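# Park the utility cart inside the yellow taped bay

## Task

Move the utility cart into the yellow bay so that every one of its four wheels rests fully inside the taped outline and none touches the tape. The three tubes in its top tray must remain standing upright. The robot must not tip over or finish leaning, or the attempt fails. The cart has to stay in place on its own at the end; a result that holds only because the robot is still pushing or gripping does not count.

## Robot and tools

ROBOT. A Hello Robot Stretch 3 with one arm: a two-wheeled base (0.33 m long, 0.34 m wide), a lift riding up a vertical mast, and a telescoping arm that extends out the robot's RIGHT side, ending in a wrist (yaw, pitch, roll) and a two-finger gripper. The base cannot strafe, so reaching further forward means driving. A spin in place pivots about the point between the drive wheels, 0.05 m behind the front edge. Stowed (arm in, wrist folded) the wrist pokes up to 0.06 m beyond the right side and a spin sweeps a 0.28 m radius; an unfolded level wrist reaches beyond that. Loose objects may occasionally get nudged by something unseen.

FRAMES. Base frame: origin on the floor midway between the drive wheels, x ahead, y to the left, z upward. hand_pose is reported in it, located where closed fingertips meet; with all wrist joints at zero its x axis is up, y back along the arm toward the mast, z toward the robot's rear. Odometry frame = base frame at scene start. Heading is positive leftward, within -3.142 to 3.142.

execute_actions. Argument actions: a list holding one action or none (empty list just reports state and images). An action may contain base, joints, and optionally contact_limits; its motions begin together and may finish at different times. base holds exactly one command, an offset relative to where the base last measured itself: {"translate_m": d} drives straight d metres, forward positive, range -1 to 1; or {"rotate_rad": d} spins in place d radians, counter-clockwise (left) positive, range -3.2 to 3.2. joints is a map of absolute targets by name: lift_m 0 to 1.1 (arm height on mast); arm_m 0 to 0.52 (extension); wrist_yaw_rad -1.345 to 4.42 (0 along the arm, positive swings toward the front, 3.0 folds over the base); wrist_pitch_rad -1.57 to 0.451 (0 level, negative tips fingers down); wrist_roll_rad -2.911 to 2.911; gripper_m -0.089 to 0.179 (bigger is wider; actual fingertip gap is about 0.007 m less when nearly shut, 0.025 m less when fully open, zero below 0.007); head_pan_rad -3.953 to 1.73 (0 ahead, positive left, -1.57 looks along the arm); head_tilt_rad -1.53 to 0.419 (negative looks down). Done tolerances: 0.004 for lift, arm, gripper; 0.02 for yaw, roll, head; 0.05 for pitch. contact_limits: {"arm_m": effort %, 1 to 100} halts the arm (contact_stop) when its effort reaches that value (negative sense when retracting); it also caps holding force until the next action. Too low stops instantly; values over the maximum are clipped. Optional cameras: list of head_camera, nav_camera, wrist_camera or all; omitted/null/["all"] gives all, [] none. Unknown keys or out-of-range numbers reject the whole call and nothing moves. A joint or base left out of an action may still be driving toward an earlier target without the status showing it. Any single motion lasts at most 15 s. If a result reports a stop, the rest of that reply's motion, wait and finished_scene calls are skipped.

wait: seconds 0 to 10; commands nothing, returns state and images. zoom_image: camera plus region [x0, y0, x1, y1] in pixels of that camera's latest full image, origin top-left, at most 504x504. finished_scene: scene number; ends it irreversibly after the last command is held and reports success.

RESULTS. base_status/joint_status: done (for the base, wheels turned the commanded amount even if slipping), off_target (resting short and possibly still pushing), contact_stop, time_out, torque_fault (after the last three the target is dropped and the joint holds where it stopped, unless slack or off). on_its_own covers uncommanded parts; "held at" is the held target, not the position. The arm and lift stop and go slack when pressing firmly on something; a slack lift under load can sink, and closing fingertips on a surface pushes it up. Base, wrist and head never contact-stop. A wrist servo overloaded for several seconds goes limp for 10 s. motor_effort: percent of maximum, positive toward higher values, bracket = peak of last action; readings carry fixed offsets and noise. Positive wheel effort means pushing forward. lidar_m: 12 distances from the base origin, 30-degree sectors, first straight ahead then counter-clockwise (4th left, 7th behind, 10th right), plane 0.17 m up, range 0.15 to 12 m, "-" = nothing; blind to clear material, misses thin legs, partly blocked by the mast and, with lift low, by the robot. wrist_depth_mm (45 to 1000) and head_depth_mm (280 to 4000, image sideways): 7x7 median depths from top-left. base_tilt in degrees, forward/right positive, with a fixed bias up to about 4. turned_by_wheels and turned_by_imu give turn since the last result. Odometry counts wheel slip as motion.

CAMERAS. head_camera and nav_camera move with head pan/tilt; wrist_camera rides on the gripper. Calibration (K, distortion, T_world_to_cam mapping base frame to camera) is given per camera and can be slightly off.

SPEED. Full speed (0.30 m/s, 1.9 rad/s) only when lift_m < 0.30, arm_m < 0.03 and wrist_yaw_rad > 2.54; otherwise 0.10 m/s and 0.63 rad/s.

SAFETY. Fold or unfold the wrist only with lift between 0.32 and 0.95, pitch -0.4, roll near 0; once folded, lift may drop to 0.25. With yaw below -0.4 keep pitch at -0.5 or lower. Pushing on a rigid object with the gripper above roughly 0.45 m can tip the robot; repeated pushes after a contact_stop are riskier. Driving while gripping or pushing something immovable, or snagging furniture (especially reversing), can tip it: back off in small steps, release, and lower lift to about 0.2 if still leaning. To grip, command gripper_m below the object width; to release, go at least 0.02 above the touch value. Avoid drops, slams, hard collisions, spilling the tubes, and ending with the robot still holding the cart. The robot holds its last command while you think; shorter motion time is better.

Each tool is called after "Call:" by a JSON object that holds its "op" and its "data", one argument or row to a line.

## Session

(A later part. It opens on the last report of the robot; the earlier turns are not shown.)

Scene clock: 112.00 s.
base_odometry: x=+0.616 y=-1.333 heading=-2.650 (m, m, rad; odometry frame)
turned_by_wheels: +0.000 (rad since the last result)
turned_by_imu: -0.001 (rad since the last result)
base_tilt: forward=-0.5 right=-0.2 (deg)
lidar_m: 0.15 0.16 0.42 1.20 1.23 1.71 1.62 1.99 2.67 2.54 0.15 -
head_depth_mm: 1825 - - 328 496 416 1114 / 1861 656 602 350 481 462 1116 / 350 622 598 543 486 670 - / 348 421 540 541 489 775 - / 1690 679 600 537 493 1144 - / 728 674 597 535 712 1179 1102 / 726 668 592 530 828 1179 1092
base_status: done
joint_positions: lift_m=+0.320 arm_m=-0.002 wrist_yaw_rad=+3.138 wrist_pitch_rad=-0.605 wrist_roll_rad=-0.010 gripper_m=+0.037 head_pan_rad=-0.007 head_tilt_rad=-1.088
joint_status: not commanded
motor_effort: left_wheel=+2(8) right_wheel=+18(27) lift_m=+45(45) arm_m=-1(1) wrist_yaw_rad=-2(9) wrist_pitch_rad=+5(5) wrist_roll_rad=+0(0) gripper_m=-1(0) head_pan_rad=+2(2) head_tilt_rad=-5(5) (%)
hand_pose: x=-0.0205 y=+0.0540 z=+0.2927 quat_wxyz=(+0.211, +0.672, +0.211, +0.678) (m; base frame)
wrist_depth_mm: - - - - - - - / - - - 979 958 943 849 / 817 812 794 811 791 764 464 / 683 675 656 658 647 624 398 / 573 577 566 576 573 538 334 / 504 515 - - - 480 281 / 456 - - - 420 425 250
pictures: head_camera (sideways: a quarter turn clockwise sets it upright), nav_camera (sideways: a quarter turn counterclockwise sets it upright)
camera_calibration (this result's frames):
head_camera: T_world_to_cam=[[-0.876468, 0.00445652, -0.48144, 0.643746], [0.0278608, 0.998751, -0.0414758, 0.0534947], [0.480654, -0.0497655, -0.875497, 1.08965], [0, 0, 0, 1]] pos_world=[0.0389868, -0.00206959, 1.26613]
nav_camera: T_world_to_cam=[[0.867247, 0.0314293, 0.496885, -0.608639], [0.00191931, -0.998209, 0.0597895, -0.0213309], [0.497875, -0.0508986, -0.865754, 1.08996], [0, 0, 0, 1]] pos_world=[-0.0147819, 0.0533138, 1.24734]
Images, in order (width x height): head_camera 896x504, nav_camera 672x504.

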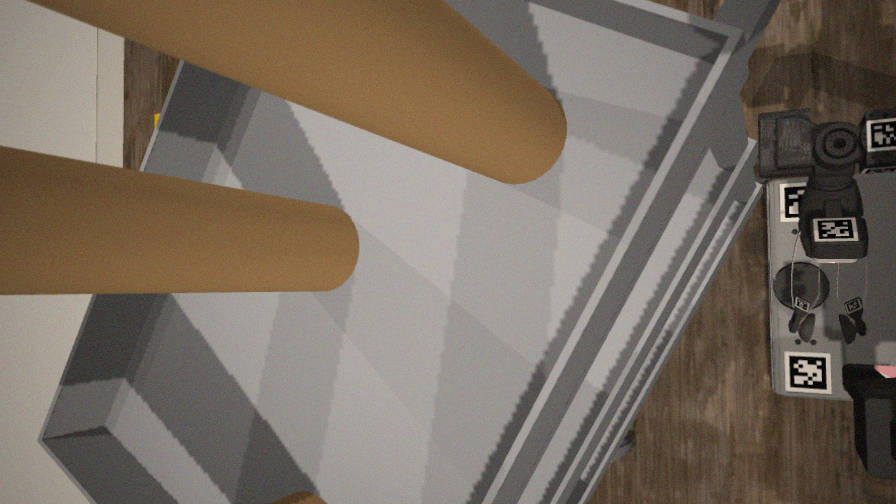

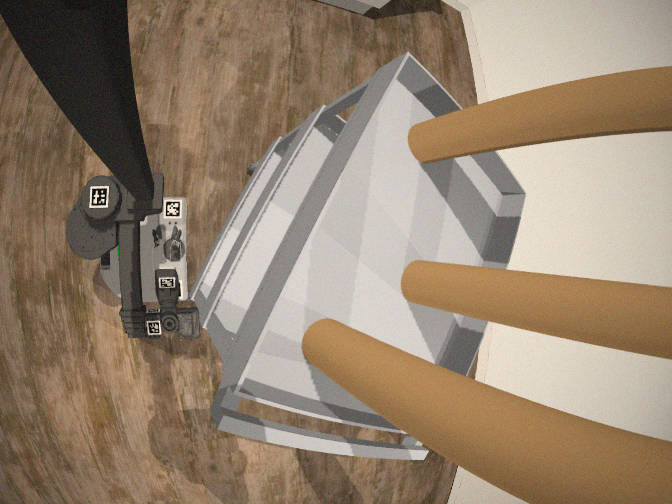

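Call:
{"op": "execute_actions", "data": {
  "actions": [
    {"base":{"translate_m":0.2}}
  ],
  "cameras": ["nav_camera","head_camera"]
}}

Scene clock: 116.63 s.
base_odometry: x=+0.440 y=-1.427 heading=-2.650 (m, m, rad; odometry frame)
turned_by_wheels: +0.000 (rad since the last result)
turned_by_imu: -0.001 (rad since the last result)
base_tilt: forward=-0.5 right=-0.3 (deg)
lidar_m: - 0.15 0.27 1.21 1.24 1.91 1.82 2.19 2.95 2.56 0.15 -
head_depth_mm: - - - 507 483 414 1117 / 1645 1837 - 323 482 458 1113 / 1645 654 610 399 478 467 - / 336 423 573 540 489 758 - / 327 408 543 538 486 1059 - / 1534 672 596 534 490 1156 1097 / 1493 669 592 531 500 1161 1091
base_status: done
joint_positions: lift_m=+0.320 arm_m=-0.002 wrist_yaw_rad=+3.139 wrist_pitch_rad=-0.605 wrist_roll_rad=-0.010 gripper_m=+0.037 head_pan_rad=-0.007 head_tilt_rad=-1.088
joint_status: not commanded
on_its_own: right_wheel is at rest, and its effort (+19) is outside its rest range (-18 to +18)
motor_effort: left_wheel=+2(7) right_wheel=+19(32) lift_m=+45(45) arm_m=-1(1) wrist_yaw_rad=-2(2) wrist_pitch_rad=+5(5) wrist_roll_rad=+0(0) gripper_m=+0(0) head_pan_rad=+3(3) head_tilt_rad=-5(5) (%)
hand_pose: x=-0.0206 y=+0.0540 z=+0.2927 quat_wxyz=(+0.211, +0.672, +0.211, +0.678) (m; base frame)
wrist_depth_mm: - - - - - - - / - - - 997 983 948 470 / 813 808 797 785 786 724 470 / 690 655 674 649 637 527 409 / 572 566 567 574 566 532 347 / 502 517 - - - 471 296 / 449 - - - 420 414 249
pictures: head_camera (sideways: a quarter turn clockwise sets it upright), nav_camera (sideways: a quarter turn counterclockwise sets it upright)
camera_calibration (this result's frames):
head_camera: T_world_to_cam=[[-0.876468, 0.00445645, -0.48144, 0.643746], [0.0278607, 0.998751, -0.0414758, 0.0534947], [0.480654, -0.0497655, -0.875497, 1.08965], [0, 0, 0, 1]] pos_world=[0.0389868, -0.00206958, 1.26613]
nav_camera: T_world_to_cam=[[0.867247, 0.0314294, 0.496885, -0.608639], [0.00191938, -0.998209, 0.0597895, -0.0213309], [0.497875, -0.0508986, -0.865754, 1.08996], [0, 0, 0, 1]] pos_world=[-0.0147819, 0.0533138, 1.24734]
Images, in order (width x height): head_camera 896x504, nav_camera 672x504.

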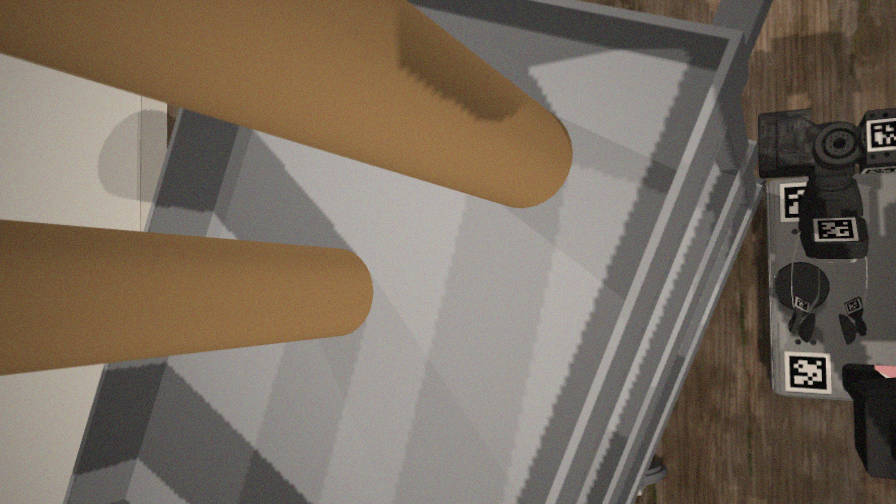

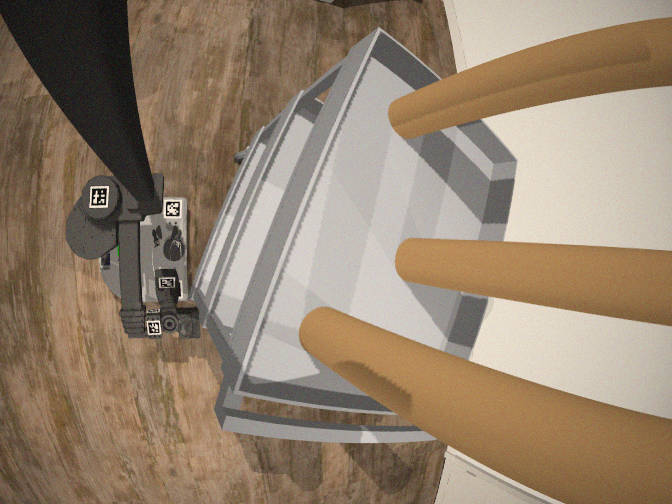

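Call:
{"op": "execute_actions", "data": {
  "actions": [
    {"base":{"translate_m":0.2}}
  ],
  "cameras": ["nav_camera","head_camera"]
}}

Scene clock: 122.17 s.
base_odometry: x=+0.264 y=-1.521 heading=-2.651 (m, m, rad; odometry frame)
turned_by_wheels: +0.000 (rad since the last result)
turned_by_imu: -0.001 (rad since the last result)
base_tilt: forward=-0.5 right=-0.4 (deg)
lidar_m: - 0.15 0.18 1.21 1.25 1.67 2.03 2.41 3.10 2.55 0.15 -
head_depth_mm: - - - 521 483 427 1114 / - - - 318 487 457 1113 / 1431 651 613 332 472 461 - / 1427 651 605 540 488 676 - / 320 387 490 537 486 753 - / 303 379 567 534 483 1042 1100 / 1336 652 592 531 481 1138 1093
base_status: done
joint_positions: lift_m=+0.320 arm_m=-0.002 wrist_yaw_rad=+3.138 wrist_pitch_rad=-0.605 wrist_roll_rad=-0.010 gripper_m=+0.037 head_pan_rad=-0.007 head_tilt_rad=-1.088
joint_status: not commanded
on_its_own: right_wheel is at rest, and its effort (+21) is outside its rest range (-18 to +18)
motor_effort: left_wheel=+2(7) right_wheel=+21(32) lift_m=+45(45) arm_m=-1(1) wrist_yaw_rad=-2(2) wrist_pitch_rad=+5(5) wrist_roll_rad=+0(0) gripper_m=+0(0) head_pan_rad=+2(2) head_tilt_rad=-5(6) (%)
hand_pose: x=-0.0206 y=+0.0540 z=+0.2927 quat_wxyz=(+0.211, +0.672, +0.211, +0.678) (m; base frame)
wrist_depth_mm: - - - - - - - / - - - 976 960 500 498 / 827 807 833 790 769 483 487 / 686 675 656 655 643 412 411 / 585 574 567 563 564 346 352 / 502 515 - - - 304 313 / 454 - - - 422 240 276
pictures: head_camera (sideways: a quarter turn clockwise sets it upright), nav_camera (sideways: a quarter turn counterclockwise sets it upright)
camera_calibration (this result's frames):
head_camera: T_world_to_cam=[[-0.876468, 0.00445681, -0.48144, 0.643746], [0.0278611, 0.998751, -0.0414758, 0.0534946], [0.480654, -0.0497657, -0.875497, 1.08965], [0, 0, 0, 1]] pos_world=[0.0389868, -0.0020696, 1.26613]
nav_camera: T_world_to_cam=[[0.867247, 0.0314291, 0.496886, -0.608639], [0.00191897, -0.998209, 0.0597895, -0.0213309], [0.497875, -0.0508988, -0.865754, 1.08996], [0, 0, 0, 1]] pos_world=[-0.0147818, 0.0533138, 1.24734]
Images, in order (width x height): head_camera 896x504, nav_camera 672x504.

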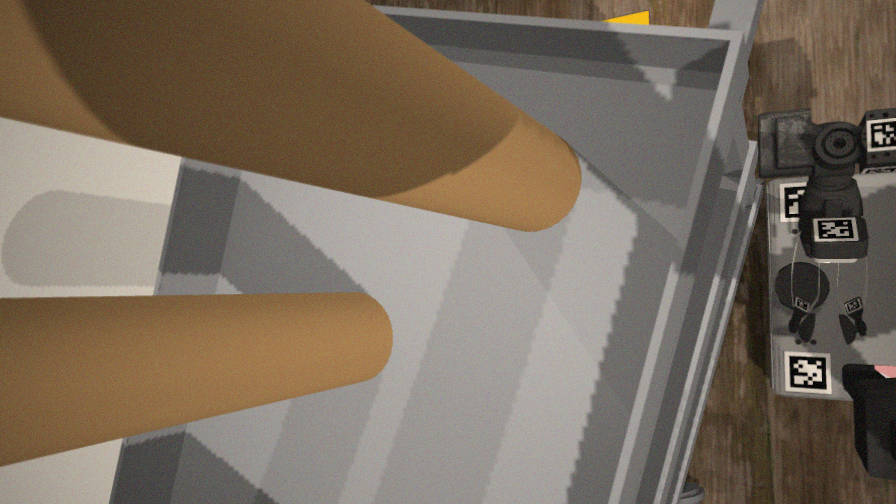

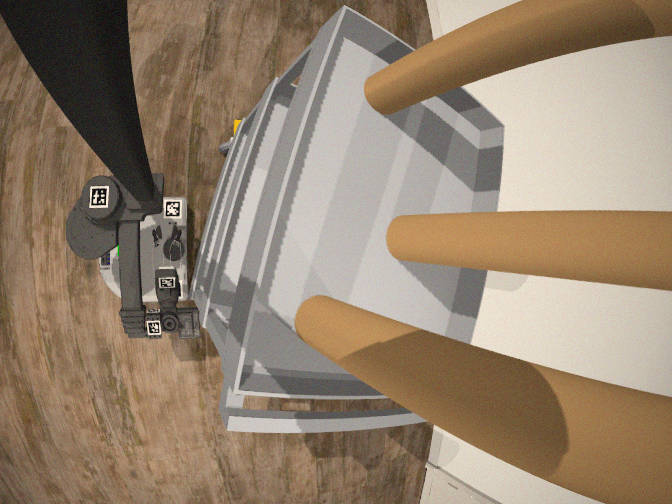

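Call:
{"op": "execute_actions", "data": {
  "actions": [
    {"base":{"translate_m":0.3}}
  ],
  "cameras": ["nav_camera","head_camera"]
}}

Scene clock: 131.53 s.
base_odometry: x=-0.001 y=-1.663 heading=-2.651 (m, m, rad; odometry frame)
turned_by_wheels: +0.000 (rad since the last result)
turned_by_imu: -0.002 (rad since the last result)
base_tilt: forward=-0.4 right=-0.5 (deg)
lidar_m: - - 0.15 0.35 1.26 1.68 2.32 2.71 2.68 2.50 0.15 -
head_depth_mm: - - 519 492 449 427 1118 / - - - 493 487 455 1107 / - - - 297 461 453 - / 1112 643 602 440 470 457 - / 1109 643 601 537 487 455 - / 1081 381 439 522 483 453 1100 / 286 318 407 524 481 451 1091
base_status: done
joint_positions: lift_m=+0.320 arm_m=-0.002 wrist_yaw_rad=+3.135 wrist_pitch_rad=-0.605 wrist_roll_rad=-0.010 gripper_m=+0.037 head_pan_rad=-0.007 head_tilt_rad=-1.088
joint_status: not commanded
on_its_own: right_wheel is at rest, and its effort (+23) is outside its rest range (-18 to +18)
motor_effort: left_wheel=+1(8) right_wheel=+23(33) lift_m=+45(45) arm_m=-1(1) wrist_yaw_rad=+0(2) wrist_pitch_rad=+5(5) wrist_roll_rad=+0(0) gripper_m=-1(0) head_pan_rad=+3(2) head_tilt_rad=-5(5) (%)
hand_pose: x=-0.0199 y=+0.0540 z=+0.2927 quat_wxyz=(+0.212, +0.672, +0.210, +0.678) (m; base frame)
wrist_depth_mm: - - - - - - - / - - - 976 535 530 527 / 844 804 807 799 517 495 492 / 676 680 660 663 432 418 410 / 578 565 573 577 339 356 356 / 503 517 - - - 313 309 / 456 - - - 291 279 278
pictures: head_camera (sideways: a quarter turn clockwise sets it upright), nav_camera (sideways: a quarter turn counterclockwise sets it upright)
camera_calibration (this result's frames):
head_camera: T_world_to_cam=[[-0.876468, 0.0044567, -0.48144, 0.643746], [0.027861, 0.998751, -0.0414758, 0.0534947], [0.480654, -0.0497656, -0.875497, 1.08965], [0, 0, 0, 1]] pos_world=[0.0389868, -0.00206959, 1.26613]
nav_camera: T_world_to_cam=[[0.867247, 0.0314292, 0.496885, -0.608639], [0.00191911, -0.998209, 0.0597895, -0.0213309], [0.497875, -0.0508987, -0.865754, 1.08996], [0, 0, 0, 1]] pos_world=[-0.0147819, 0.0533138, 1.24734]
Images, in order (width x height): head_camera 896x504, nav_camera 672x504.

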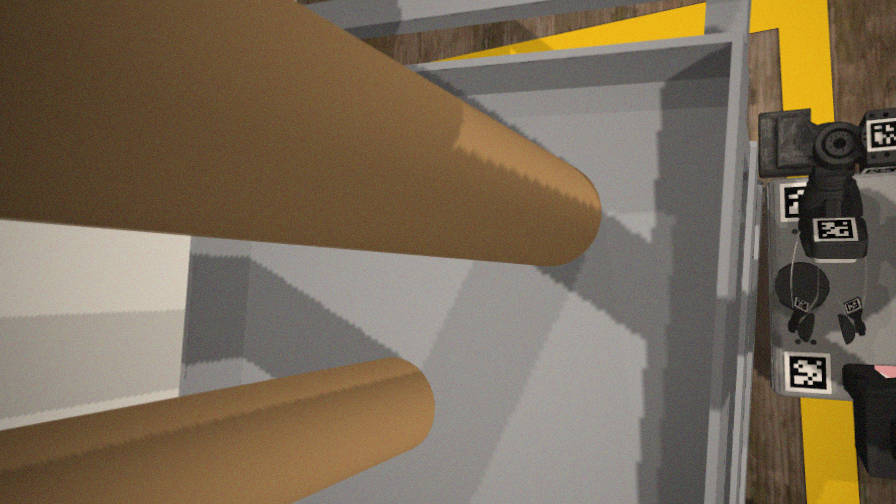

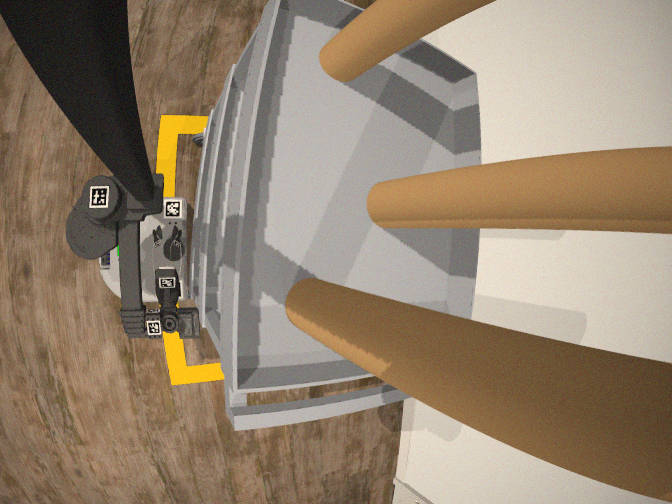

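Call:
{"op": "execute_actions", "data": {
  "actions": [
    {"base":{"translate_m":-0.06}}
  ],
  "cameras": []
}}

Call:
{"op": "execute_actions", "data": {
  "actions": [
    {"base":{"rotate_rad":-0.3}}
  ],
  "cameras": []
}}

Call:
{"op": "execute_actions", "data": {
  "actions": [
    {"base":{"translate_m":0.2}}
  ],
  "cameras": ["nav_camera","head_camera"]
}}

Scene clock: 144.17 s.
base_odometry: x=+0.052 y=-1.634 heading=-2.651 (m, m, rad; odometry frame)
turned_by_wheels: +0.000 (rad since the last result)
turned_by_imu: +0.000 (rad since the last result)
base_tilt: forward=-0.5 right=-0.3 (deg)
lidar_m: - 0.15 0.19 1.23 1.26 1.68 2.26 2.65 2.67 2.50 0.16 0.15
head_depth_mm: - 1397 564 508 443 1197 1120 / - - 502 528 487 1190 1106 / - - 300 385 491 837 - / 1181 654 341 464 488 1053 - / 1174 655 600 537 486 1052 - / 1082 421 512 534 483 973 1104 / 320 388 571 530 480 1050 1097
base_status: done
joint_positions: lift_m=+0.320 arm_m=-0.002 wrist_yaw_rad=+3.135 wrist_pitch_rad=-0.605 wrist_roll_rad=-0.010 gripper_m=+0.037 head_pan_rad=-0.007 head_tilt_rad=-1.088
joint_status: not commanded
motor_effort: left_wheel=+1(5) right_wheel=-1(18) lift_m=+45(45) arm_m=-1(0) wrist_yaw_rad=+0(0) wrist_pitch_rad=+5(5) wrist_roll_rad=+0(0) gripper_m=-1(0) head_pan_rad=+2(2) head_tilt_rad=-5(5) (%)
hand_pose: x=-0.0199 y=+0.0540 z=+0.2927 quat_wxyz=(+0.212, +0.672, +0.210, +0.678) (m; base frame)
wrist_depth_mm: - - - - - - - / - - - 985 934 529 527 / 820 830 - 794 749 481 496 / 676 667 675 653 617 407 411 / 576 574 576 576 577 328 356 / 508 512 - - - 302 312 / 460 - - - 418 279 270
pictures: none
No camera images: the call's "cameras" was empty. Leave "cameras" out to get every camera's image.

Scene clock: 145.63 s.
base_odometry: x=+0.052 y=-1.634 heading=-2.951 (m, m, rad; odometry frame)
turned_by_wheels: -0.300 (rad since the last result)
turned_by_imu: -0.302 (rad since the last result)
base_tilt: forward=-0.6 right=-0.5 (deg)
lidar_m: - - 0.15 0.27 1.23 1.36 2.35 2.26 2.88 2.66 2.50 0.15
head_depth_mm: 1449 1793 1665 1479 1311 1218 1115 / 1385 1735 1646 487 476 1208 1109 / 1330 1533 549 527 491 1190 - / - 652 525 525 489 1066 - / - - 305 394 487 967 - / - - 566 526 483 748 1103 / 1139 634 591 530 480 688 1093
base_status: done
joint_positions: lift_m=+0.320 arm_m=-0.002 wrist_yaw_rad=+3.135 wrist_pitch_rad=-0.605 wrist_roll_rad=-0.010 gripper_m=+0.037 head_pan_rad=-0.007 head_tilt_rad=-1.088
joint_status: not commanded
motor_effort: left_wheel=+3(6) right_wheel=-3(6) lift_m=+45(45) arm_m=-1(1) wrist_yaw_rad=+0(0) wrist_pitch_rad=+5(5) wrist_roll_rad=+0(0) gripper_m=-1(1) head_pan_rad=+2(2) head_tilt_rad=-5(5) (%)
hand_pose: x=-0.0199 y=+0.0540 z=+0.2927 quat_wxyz=(+0.212, +0.672, +0.210, +0.678) (m; base frame)
wrist_depth_mm: - - - - - - 616 / - - - 927 570 603 577 / 835 803 - 768 485 502 495 / 675 676 664 643 406 418 414 / 573 563 582 566 356 349 353 / 506 510 - - - 277 306 / 457 - - - 421 242 277
pictures: none
No camera images: the call's "cameras" was empty. Leave "cameras" out to get every camera's image.

Scene clock: 148.73 s.
base_odometry: x=-0.144 y=-1.672 heading=-2.951 (m, m, rad; odometry frame)
turned_by_wheels: +0.000 (rad since the last result)
turned_by_imu: +0.000 (rad since the last result)
base_tilt: forward=-0.7 right=-0.4 (deg)
lidar_m: - - 0.15 0.18 1.30 1.44 2.54 2.46 3.11 2.68 2.27 1.46
head_depth_mm: 1216 1542 1658 1466 1337 1213 1117 / 1162 1453 1629 1468 1305 1209 1111 / 1111 1375 1607 484 442 1204 - / 1062 1284 541 522 481 1053 - / 1017 630 587 533 484 744 - / 977 640 596 338 465 458 1091 / - - - 319 475 446 1070
base_status: done
joint_positions: lift_m=+0.320 arm_m=-0.002 wrist_yaw_rad=+3.135 wrist_pitch_rad=-0.605 wrist_roll_rad=-0.010 gripper_m=+0.037 head_pan_rad=-0.006 head_tilt_rad=-1.090
joint_status: not commanded
motor_effort: left_wheel=+3(46) right_wheel=-1(8) lift_m=+45(45) arm_m=+0(0) wrist_yaw_rad=+0(1) wrist_pitch_rad=+5(5) wrist_roll_rad=+0(0) gripper_m=+0(1) head_pan_rad=+2(2) head_tilt_rad=-4(5) (%)
hand_pose: x=-0.0199 y=+0.0540 z=+0.2926 quat_wxyz=(+0.212, +0.672, +0.210, +0.678) (m; base frame)
wrist_depth_mm: - - - - - 672 926 / - - - 603 625 622 556 / 821 833 - 530 505 500 493 / 672 670 672 638 409 414 416 / 579 575 576 576 319 355 354 / 509 517 - - - 312 310 / 456 - - - 411 268 276
pictures: head_camera (sideways: a quarter turn clockwise sets it upright), nav_camera (sideways: a quarter turn counterclockwise sets it upright)
camera_calibration (this result's frames):
head_camera: T_world_to_cam=[[-0.877492, 0.00377468, -0.479576, 0.641324], [0.0269888, 0.998773, -0.0415209, 0.0535586], [0.478831, -0.0493775, -0.876517, 1.09099], [0, 0, 0, 1]] pos_world=[0.0389123, -0.00204334, 1.26606]
nav_camera: T_world_to_cam=[[0.868276, 0.0321038, 0.495042, -0.606243], [0.00282967, -0.998208, 0.0597713, -0.0213126], [0.496073, -0.0504972, -0.866811, 1.09134], [0, 0, 0, 1]] pos_world=[-0.0149396, 0.053298, 1.24738]
Images, in order (width x height): head_camera 896x504, nav_camera 672x504.

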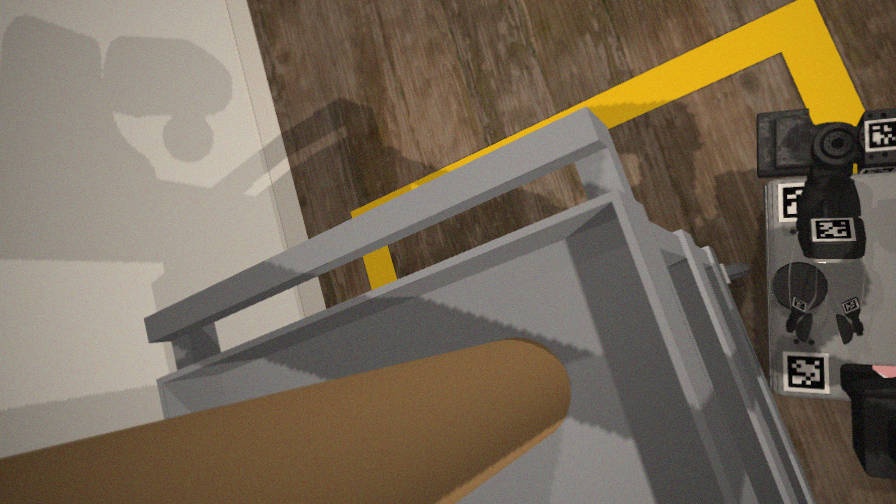

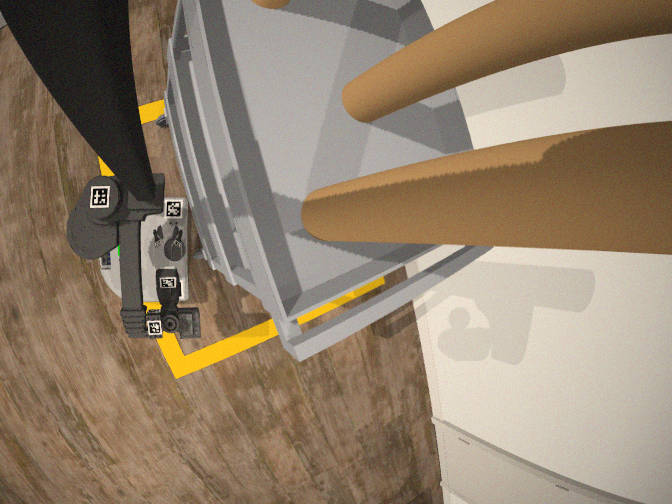

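Call:
{"op": "execute_actions", "data": {
  "actions": [
    {"base":{"translate_m":-0.45},"joints":{"head_pan_rad":1.0,"head_tilt_rad":-0.9}}
  ],
  "cameras": ["nav_camera","head_camera"]
}}

Scene clock: 163.93 s.
base_odometry: x=+0.298 y=-1.587 heading=-2.951 (m, m, rad; odometry frame)
turned_by_wheels: +0.000 (rad since the last result)
turned_by_imu: -0.001 (rad since the last result)
base_tilt: forward=-0.3 right=-0.5 (deg)
lidar_m: 0.53 0.53 0.59 1.15 1.14 1.27 2.09 2.03 2.61 2.67 2.63 1.74
head_depth_mm: 922 904 753 986 924 1151 1122 / 604 677 743 1020 1189 1210 1120 / 1488 1556 721 1040 1252 1246 1115 / 1602 1847 844 1071 1340 1242 1109 / 1738 2042 1949 1626 1403 1233 1120 / 1888 2217 1928 1623 1397 1229 1121 / 1910 2120 1907 1602 1391 1224 1121
base_status: done
joint_positions: lift_m=+0.320 arm_m=-0.002 wrist_yaw_rad=+3.135 wrist_pitch_rad=-0.605 wrist_roll_rad=-0.010 gripper_m=+0.037 head_pan_rad=+0.993 head_tilt_rad=-0.902
joint_status: all done
motor_effort: left_wheel=+1(4) right_wheel=-1(6) lift_m=+45(46) arm_m=+0(1) wrist_yaw_rad=+1(0) wrist_pitch_rad=+5(5) wrist_roll_rad=+0(0) gripper_m=-1(0) head_pan_rad=+2(31) head_tilt_rad=+1(16) (%)
hand_pose: x=-0.0199 y=+0.0540 z=+0.2926 quat_wxyz=(+0.212, +0.672, +0.210, +0.678) (m; base frame)
wrist_depth_mm: 962 - - - - - 621 / - - - 986 973 982 542 / 804 791 - 806 758 767 643 / 688 671 668 662 639 634 639 / 580 572 579 569 559 547 547 / 497 519 - - - 483 481 / 456 - - - 421 425 425
pictures: head_camera (sideways: a quarter turn clockwise sets it upright), nav_camera (sideways: a quarter turn counterclockwise sets it upright)
camera_calibration (this result's frames):
head_camera: T_world_to_cam=[[-0.420866, -0.64774, -0.635063, 0.841102], [-0.821088, 0.569612, -0.0368338, 0.0526393], [0.385598, 0.505941, -0.771582, 0.955145], [0, 0, 0, 1]] pos_world=[0.028911, 0.0315846, 1.27306]
nav_camera: T_world_to_cam=[[0.384223, 0.657134, 0.648496, -0.803211], [0.834608, -0.547531, 0.0603327, -0.027132], [0.394718, 0.518058, -0.758824, 0.951573], [0, 0, 0, 1]] pos_world=[-0.044346, 0.0199916, 1.24459]
Images, in order (width x height): head_camera 896x504, nav_camera 672x504.

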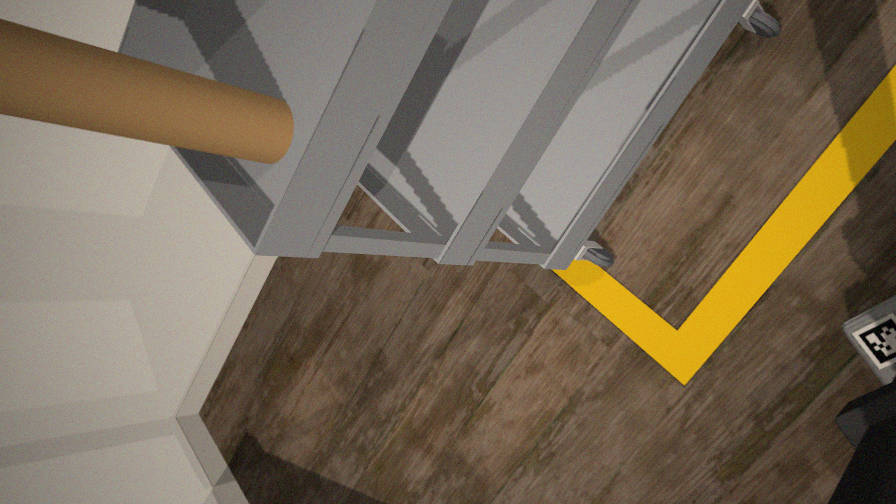

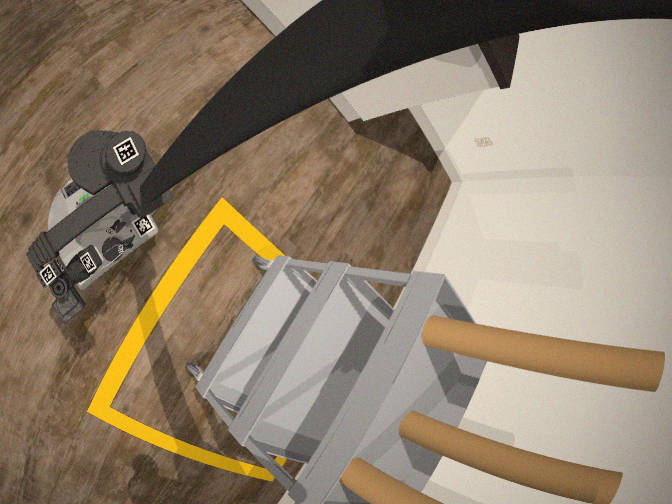

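Call:
{"op": "execute_actions", "data": {
  "actions": [
    {"base":{"rotate_rad":1.6},"joints":{"lift_m":0.27,"head_pan_rad":0,"head_tilt_rad":-0.9}}
  ],
  "cameras": []
}}

Call:
{"op": "execute_actions", "data": {
  "actions": [
    {"base":{"translate_m":0.92}}
  ],
  "cameras": []
}}

Call:
{"op": "execute_actions", "data": {
  "actions": [
    {"base":{"rotate_rad":-1.29}}
  ],
  "cameras": ["nav_camera","head_camera"]
}}

Scene clock: 176.23 s.
base_odometry: x=+0.298 y=-1.587 heading=-1.351 (m, m, rad; odometry frame)
turned_by_wheels: +1.600 (rad since the last result)
turned_by_imu: +1.603 (rad since the last result)
base_tilt: forward=-0.3 right=-0.5 (deg)
lidar_m: 1.14 1.14 1.29 2.09 2.29 2.65 2.66 2.63 1.71 0.53 0.53 0.59
head_depth_mm: 1849 2160 2011 1673 1229 1173 1126 / 1795 2142 1981 1660 1440 1255 1121 / 1719 2033 1974 1660 1421 1253 1113 / 1070 1255 1557 1649 1415 1246 1108 / 1036 1206 1446 1635 1408 1236 1105 / 1011 1158 1383 1617 1397 1237 1100 / 985 1116 1323 1578 1393 1226 1093
base_status: done
joint_positions: lift_m=+0.271 arm_m=-0.002 wrist_yaw_rad=+3.135 wrist_pitch_rad=-0.605 wrist_roll_rad=-0.010 gripper_m=+0.037 head_pan_rad=+0.007 head_tilt_rad=-0.901
joint_status: all done
motor_effort: left_wheel=-4(9) right_wheel=+3(11) lift_m=+20(41) arm_m=-1(1) wrist_yaw_rad=+0(0) wrist_pitch_rad=+5(5) wrist_roll_rad=+0(0) gripper_m=+0(1) head_pan_rad=-2(32) head_tilt_rad=+1(4) (%)
hand_pose: x=-0.0199 y=+0.0540 z=+0.2436 quat_wxyz=(+0.212, +0.672, +0.210, +0.678) (m; base frame)
wrist_depth_mm: - - - - - - - / 919 927 - 871 862 827 806 / 729 717 - 702 697 678 683 / 597 597 581 574 570 568 558 / 508 521 - - 491 486 487 / 469 - - - - 423 427 / - - - - - 381 373
pictures: none
No camera images: the call's "cameras" was empty. Leave "cameras" out to get every camera's image.

Scene clock: 181.07 s.
base_odometry: x=+0.498 y=-2.485 heading=-1.351 (m, m, rad; odometry frame)
turned_by_wheels: +0.000 (rad since the last result)
turned_by_imu: -0.002 (rad since the last result)
base_tilt: forward=-0.4 right=-0.6 (deg)
lidar_m: 0.26 0.26 0.29 0.48 2.56 2.96 3.59 0.58 0.59 1.18 1.17 0.31
head_depth_mm: 886 1068 1325 1611 1442 1261 1130 / 852 1011 1258 1559 1428 1257 1121 / 825 970 1151 473 579 1225 1115 / 794 909 559 470 518 819 1112 / 765 684 555 467 429 719 1089 / 743 676 550 463 418 640 1070 / 716 671 546 460 408 576 1048
base_status: done
joint_positions: lift_m=+0.271 arm_m=-0.002 wrist_yaw_rad=+3.135 wrist_pitch_rad=-0.605 wrist_roll_rad=-0.010 gripper_m=+0.037 head_pan_rad=+0.007 head_tilt_rad=-0.901
joint_status: not commanded
motor_effort: left_wheel=-3(8) right_wheel=+4(9) lift_m=+20(20) arm_m=-1(1) wrist_yaw_rad=+1(1) wrist_pitch_rad=+5(5) wrist_roll_rad=+0(0) gripper_m=+0(0) head_pan_rad=-3(3) head_tilt_rad=+1(1) (%)
hand_pose: x=-0.0199 y=+0.0540 z=+0.2436 quat_wxyz=(+0.212, +0.672, +0.210, +0.678) (m; base frame)
wrist_depth_mm: - - - - 500 356 272 / 935 906 - 877 622 373 279 / 735 721 - 709 649 397 294 / 597 603 602 574 566 487 300 / 516 531 - - 500 480 379 / 467 - - - - 429 394 / - - - - - 380 366
pictures: none
No camera images: the call's "cameras" was empty. Leave "cameras" out to get every camera's image.

Scene clock: 183.10 s.
base_odometry: x=+0.498 y=-2.485 heading=-2.641 (m, m, rad; odometry frame)
turned_by_wheels: -1.290 (rad since the last result)
turned_by_imu: -1.294 (rad since the last result)
base_tilt: forward=-0.5 right=-0.5 (deg)
lidar_m: 1.17 1.21 0.27 0.26 0.27 0.36 0.92 2.56 3.65 1.06 0.58 0.72
head_depth_mm: 1052 1231 1499 1668 1354 1262 1127 / 1046 1227 1480 1657 1438 1256 1120 / 1042 1218 1472 1659 1421 1248 1112 / 1037 1212 1473 1641 1411 1241 1109 / 1034 1211 1457 1640 1407 1241 1101 / 1029 1207 1459 1623 1396 1230 1101 / 1027 1203 1441 1615 1395 1227 1067
base_status: done
joint_positions: lift_m=+0.271 arm_m=-0.002 wrist_yaw_rad=+3.135 wrist_pitch_rad=-0.605 wrist_roll_rad=-0.010 gripper_m=+0.037 head_pan_rad=+0.007 head_tilt_rad=-0.901
joint_status: not commanded
motor_effort: left_wheel=+3(11) right_wheel=-2(8) lift_m=+20(20) arm_m=-1(1) wrist_yaw_rad=+1(1) wrist_pitch_rad=+5(5) wrist_roll_rad=+0(0) gripper_m=+0(0) head_pan_rad=-3(2) head_tilt_rad=+0(1) (%)
hand_pose: x=-0.0199 y=+0.0540 z=+0.2436 quat_wxyz=(+0.212, +0.672, +0.210, +0.678) (m; base frame)
wrist_depth_mm: 280 283 - 287 294 295 879 / 309 312 - 320 324 325 825 / 345 350 348 361 362 379 661 / 461 475 478 489 495 545 558 / 508 515 - - 503 489 478 / 460 - - - - 423 420 / - - - - - 375 375
pictures: head_camera (sideways: a quarter turn clockwise sets it upright), nav_camera (sideways: a quarter turn counterclockwise sets it upright)
camera_calibration (this result's frames):
head_camera: T_world_to_cam=[[-0.771745, -0.00656028, -0.635898, 0.844331], [0.0218318, 0.999084, -0.0368028, 0.0474573], [0.635557, -0.0422852, -0.770895, 0.952727], [0, 0, 0, 1]] pos_world=[0.0450594, -0.00158844, 1.27311]
nav_camera: T_world_to_cam=[[0.75934, 0.0423012, 0.649318, -0.80657], [0.00401752, -0.99817, 0.0603297, -0.0220617], [0.650682, -0.0432021, -0.75812, 0.949097], [0, 0, 0, 1]] pos_world=[-0.00501088, 0.0531006, 1.24458]
Images, in order (width x height): head_camera 896x504, nav_camera 672x504.

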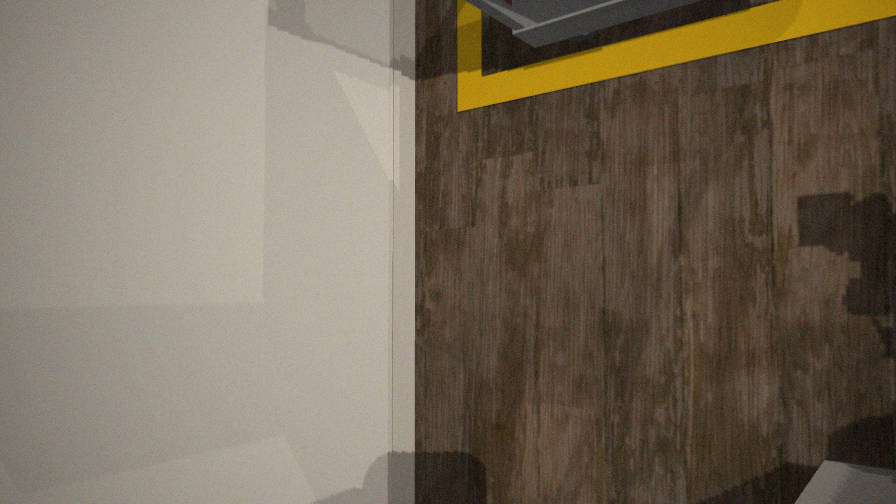

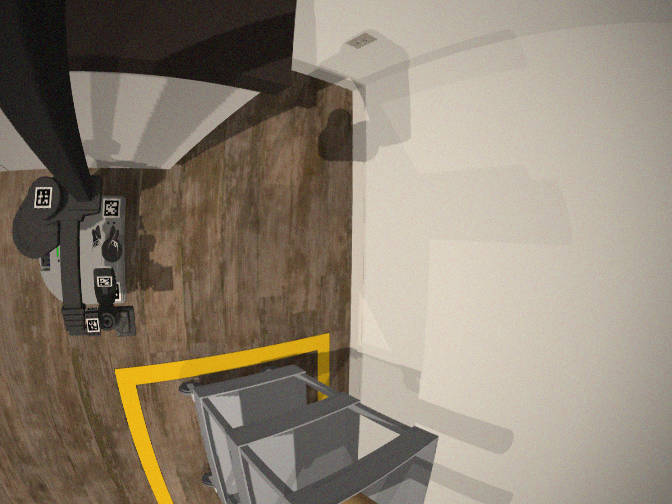

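Call:
{"op": "execute_actions", "data": {
  "actions": [
    {"base":{"translate_m":0.45},"joints":{"lift_m":0.36,"wrist_pitch_rad":-0.4,"head_pan_rad":-1.57,"head_tilt_rad":-1.0}}
  ],
  "cameras": ["nav_camera","head_camera"]
}}

Scene clock: 194.17 s.
base_odometry: x=+0.103 y=-2.701 heading=-2.641 (m, m, rad; odometry frame)
turned_by_wheels: +0.000 (rad since the last result)
turned_by_imu: -0.001 (rad since the last result)
base_tilt: forward=-0.5 right=-0.5 (deg)
lidar_m: 0.72 0.74 0.91 0.87 0.37 0.38 0.97 2.98 0.53 0.51 0.52 0.75
head_depth_mm: 2644 2161 1826 1574 1375 1236 1122 / 2624 774 721 1553 1377 1226 1122 / 531 756 718 992 1321 1241 - / 508 602 661 1005 1291 1246 - / 753 780 707 978 1286 1229 1095 / 905 774 652 972 1274 1205 1089 / 888 754 649 994 1335 1200 1086
base_status: done
joint_positions: lift_m=+0.359 arm_m=-0.002 wrist_yaw_rad=+3.135 wrist_pitch_rad=-0.419 wrist_roll_rad=-0.010 gripper_m=+0.037 head_pan_rad=-1.563 head_tilt_rad=-0.988
joint_status: all done
motor_effort: left_wheel=+3(13) right_wheel=-2(7) lift_m=+48(50) arm_m=-1(1) wrist_yaw_rad=+1(1) wrist_pitch_rad=+7(8) wrist_roll_rad=+0(0) gripper_m=-1(0) head_pan_rad=-3(31) head_tilt_rad=-5(16) (%)
hand_pose: x=-0.0197 y=+0.0813 z=+0.3719 quat_wxyz=(+0.149, +0.689, +0.146, +0.695) (m; base frame)
wrist_depth_mm: 311 426 - 865 845 846 840 / 307 456 - 910 925 926 882 / 324 447 - 980 - - 932 / 353 445 - 934 933 925 860 / 386 438 691 760 799 761 733 / 426 510 624 636 - 626 613 / 548 552 533 557 537 535 538
pictures: head_camera (sideways: a quarter turn clockwise sets it upright), nav_camera (sideways: a quarter turn counterclockwise sets it upright)
camera_calibration (this result's frames):
head_camera: T_world_to_cam=[[-0.0074117, 0.824085, -0.566418, 0.749145], [0.999073, -0.0179229, -0.0391493, 0.0445466], [-0.0424142, -0.566183, -0.823188, 1.02485], [0, 0, 0, 1]] pos_world=[0.00451548, -0.0363067, 1.26972]
nav_camera: T_world_to_cam=[[0.0431541, -0.81287, 0.580844, -0.712986], [-0.998129, -0.00987269, 0.0603401, -0.0159552], [-0.0433142, -0.582361, -0.811776, 1.0231], [0, 0, 0, 1]] pos_world=[0.0591575, 0.0160876, 1.24562]
Images, in order (width x height): head_camera 896x504, nav_camera 672x504.

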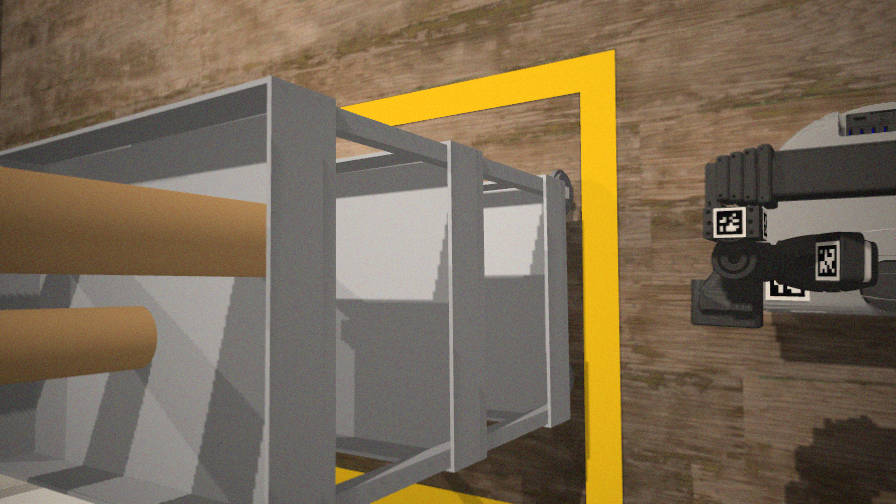

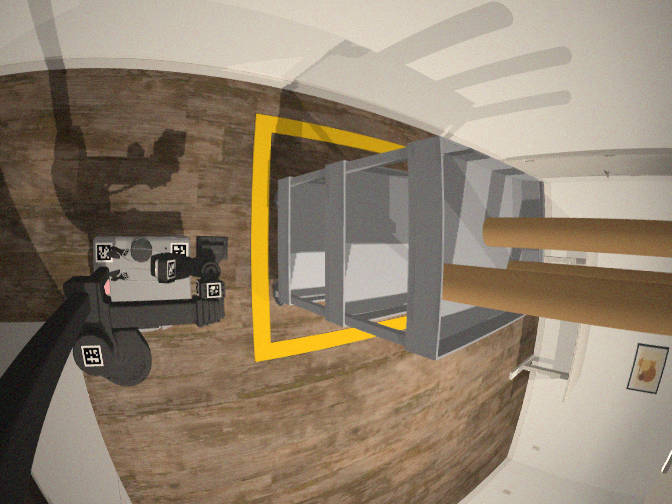

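Call:
{"op": "execute_actions", "data": {
  "actions": [
    {"joints":{"lift_m":0.46,"arm_m":0.27}}
  ],
  "cameras": ["head_camera"]
}}

Call:
{"op": "execute_actions", "data": {
  "actions": [
    {"joints":{"arm_m":0.36}}
  ],
  "cameras": ["head_camera","nav_camera"]
}}

Scene clock: 202.47 s.
base_odometry: x=+0.103 y=-2.701 heading=-2.641 (m, m, rad; odometry frame)
turned_by_wheels: +0.000 (rad since the last result)
turned_by_imu: -0.001 (rad since the last result)
base_tilt: forward=-0.3 right=-0.5 (deg)
lidar_m: 0.72 0.74 0.91 0.87 0.37 0.38 0.97 2.98 0.53 0.51 0.52 0.75
head_depth_mm: 2658 2168 1811 1563 1388 1237 1115 / 2614 776 721 1554 1376 1231 1125 / 530 753 715 994 1320 1224 - / 509 603 661 1007 1287 1211 - / 752 779 706 979 1285 1210 1093 / 907 772 651 971 1277 1199 1090 / 890 753 646 993 1333 1192 1089
base_status: not commanded
joint_positions: lift_m=+0.459 arm_m=+0.270 wrist_yaw_rad=+3.135 wrist_pitch_rad=-0.419 wrist_roll_rad=-0.010 gripper_m=+0.037 head_pan_rad=-1.563 head_tilt_rad=-0.988
joint_status: all done
motor_effort: left_wheel=+3(3) right_wheel=-3(1) lift_m=+48(51) arm_m=+3(4) wrist_yaw_rad=+1(1) wrist_pitch_rad=+7(7) wrist_roll_rad=+0(0) gripper_m=+0(1) head_pan_rad=-3(2) head_tilt_rad=-5(5) (%)
hand_pose: x=-0.0197 y=-0.1903 z=+0.4720 quat_wxyz=(+0.149, +0.689, +0.146, +0.695) (m; base frame)
wrist_depth_mm: 523 522 923 - - - 921 / 561 568 943 - - - 927 / 606 620 924 - - - 940 / 679 677 887 - - - 939 / 816 807 882 987 923 904 849 / 801 789 - - - 767 740 / 704 665 - - 657 655 634
pictures: head_camera (sideways: a quarter turn clockwise sets it upright)
camera_calibration (this result's frames):
head_camera: T_world_to_cam=[[-0.0074117, 0.824085, -0.566418, 0.749145], [0.999073, -0.0179229, -0.0391493, 0.0445466], [-0.0424142, -0.566183, -0.823188, 1.02485], [0, 0, 0, 1]] pos_world=[0.00451548, -0.0363067, 1.26972]
Images, in order (width x height): head_camera 896x504.

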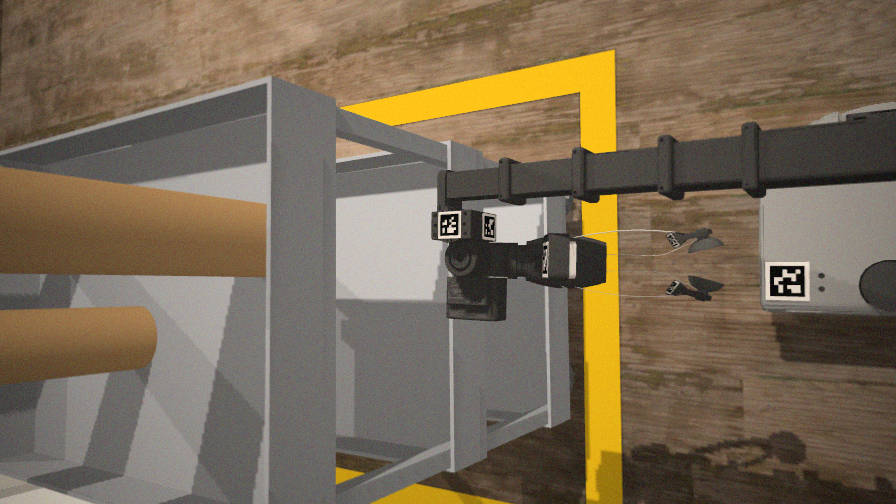

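Scene clock: 204.37 s.
base_odometry: x=+0.103 y=-2.701 heading=-2.641 (m, m, rad; odometry frame)
turned_by_wheels: +0.000 (rad since the last result)
turned_by_imu: +0.000 (rad since the last result)
base_tilt: forward=-0.4 right=-0.4 (deg)
lidar_m: 0.72 0.75 0.91 0.87 0.37 0.38 0.96 2.97 0.53 0.51 0.53 0.75
head_depth_mm: 2649 2144 1817 1571 1382 1235 1112 / 2637 775 733 1560 1372 1221 1127 / 535 754 670 984 1333 1220 - / 511 608 663 918 1311 1216 - / 758 778 660 998 1284 1209 1096 / 908 770 655 975 1279 1204 1089 / 892 755 652 999 1337 1196 1090
base_status: not commanded
joint_positions: lift_m=+0.460 arm_m=+0.359 wrist_yaw_rad=+3.135 wrist_pitch_rad=-0.401 wrist_roll_rad=-0.010 gripper_m=+0.037 head_pan_rad=-1.563 head_tilt_rad=-0.988
joint_status: all done
motor_effort: left_wheel=+3(3) right_wheel=+0(1) lift_m=+38(48) arm_m=+8(13) wrist_yaw_rad=+0(1) wrist_pitch_rad=+1(7) wrist_roll_rad=+0(0) gripper_m=-1(0) head_pan_rad=-2(2) head_tilt_rad=-5(5) (%)
hand_pose: x=-0.0197 y=-0.2775 z=+0.4764 quat_wxyz=(+0.143, +0.690, +0.139, +0.696) (m; base frame)
wrist_depth_mm: 602 609 967 - - - 928 / 643 673 931 - - - 953 / 699 708 923 - - - 962 / 759 775 884 - - - 928 / 899 894 913 978 990 939 895 / 802 799 - - - 788 754 / 698 691 - - 663 654 665
pictures: head_camera (sideways: a quarter turn clockwise sets it upright), nav_camera (sideways: a quarter turn counterclockwise sets it upright)
camera_calibration (this result's frames):
head_camera: T_world_to_cam=[[-0.0074117, 0.824085, -0.566418, 0.749145], [0.999073, -0.0179229, -0.0391493, 0.0445466], [-0.0424142, -0.566183, -0.823188, 1.02485], [0, 0, 0, 1]] pos_world=[0.00451548, -0.0363067, 1.26972]
nav_camera: T_world_to_cam=[[0.0431541, -0.81287, 0.580844, -0.712986], [-0.998129, -0.00987269, 0.0603401, -0.0159552], [-0.0433142, -0.582361, -0.811776, 1.0231], [0, 0, 0, 1]] pos_world=[0.0591575, 0.0160876, 1.24562]
Images, in order (width x height): head_camera 896x504, nav_camera 672x504.

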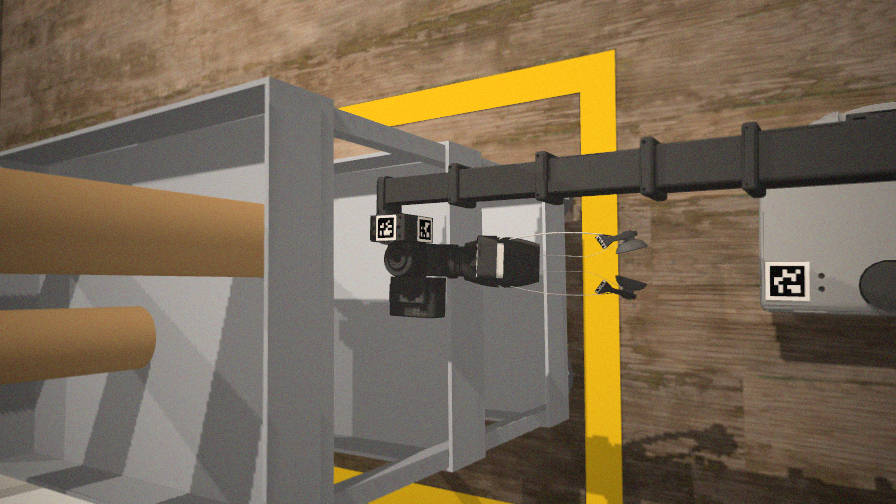

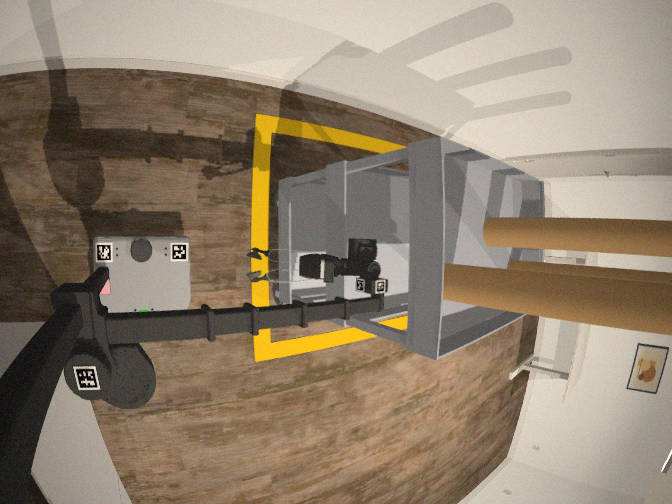

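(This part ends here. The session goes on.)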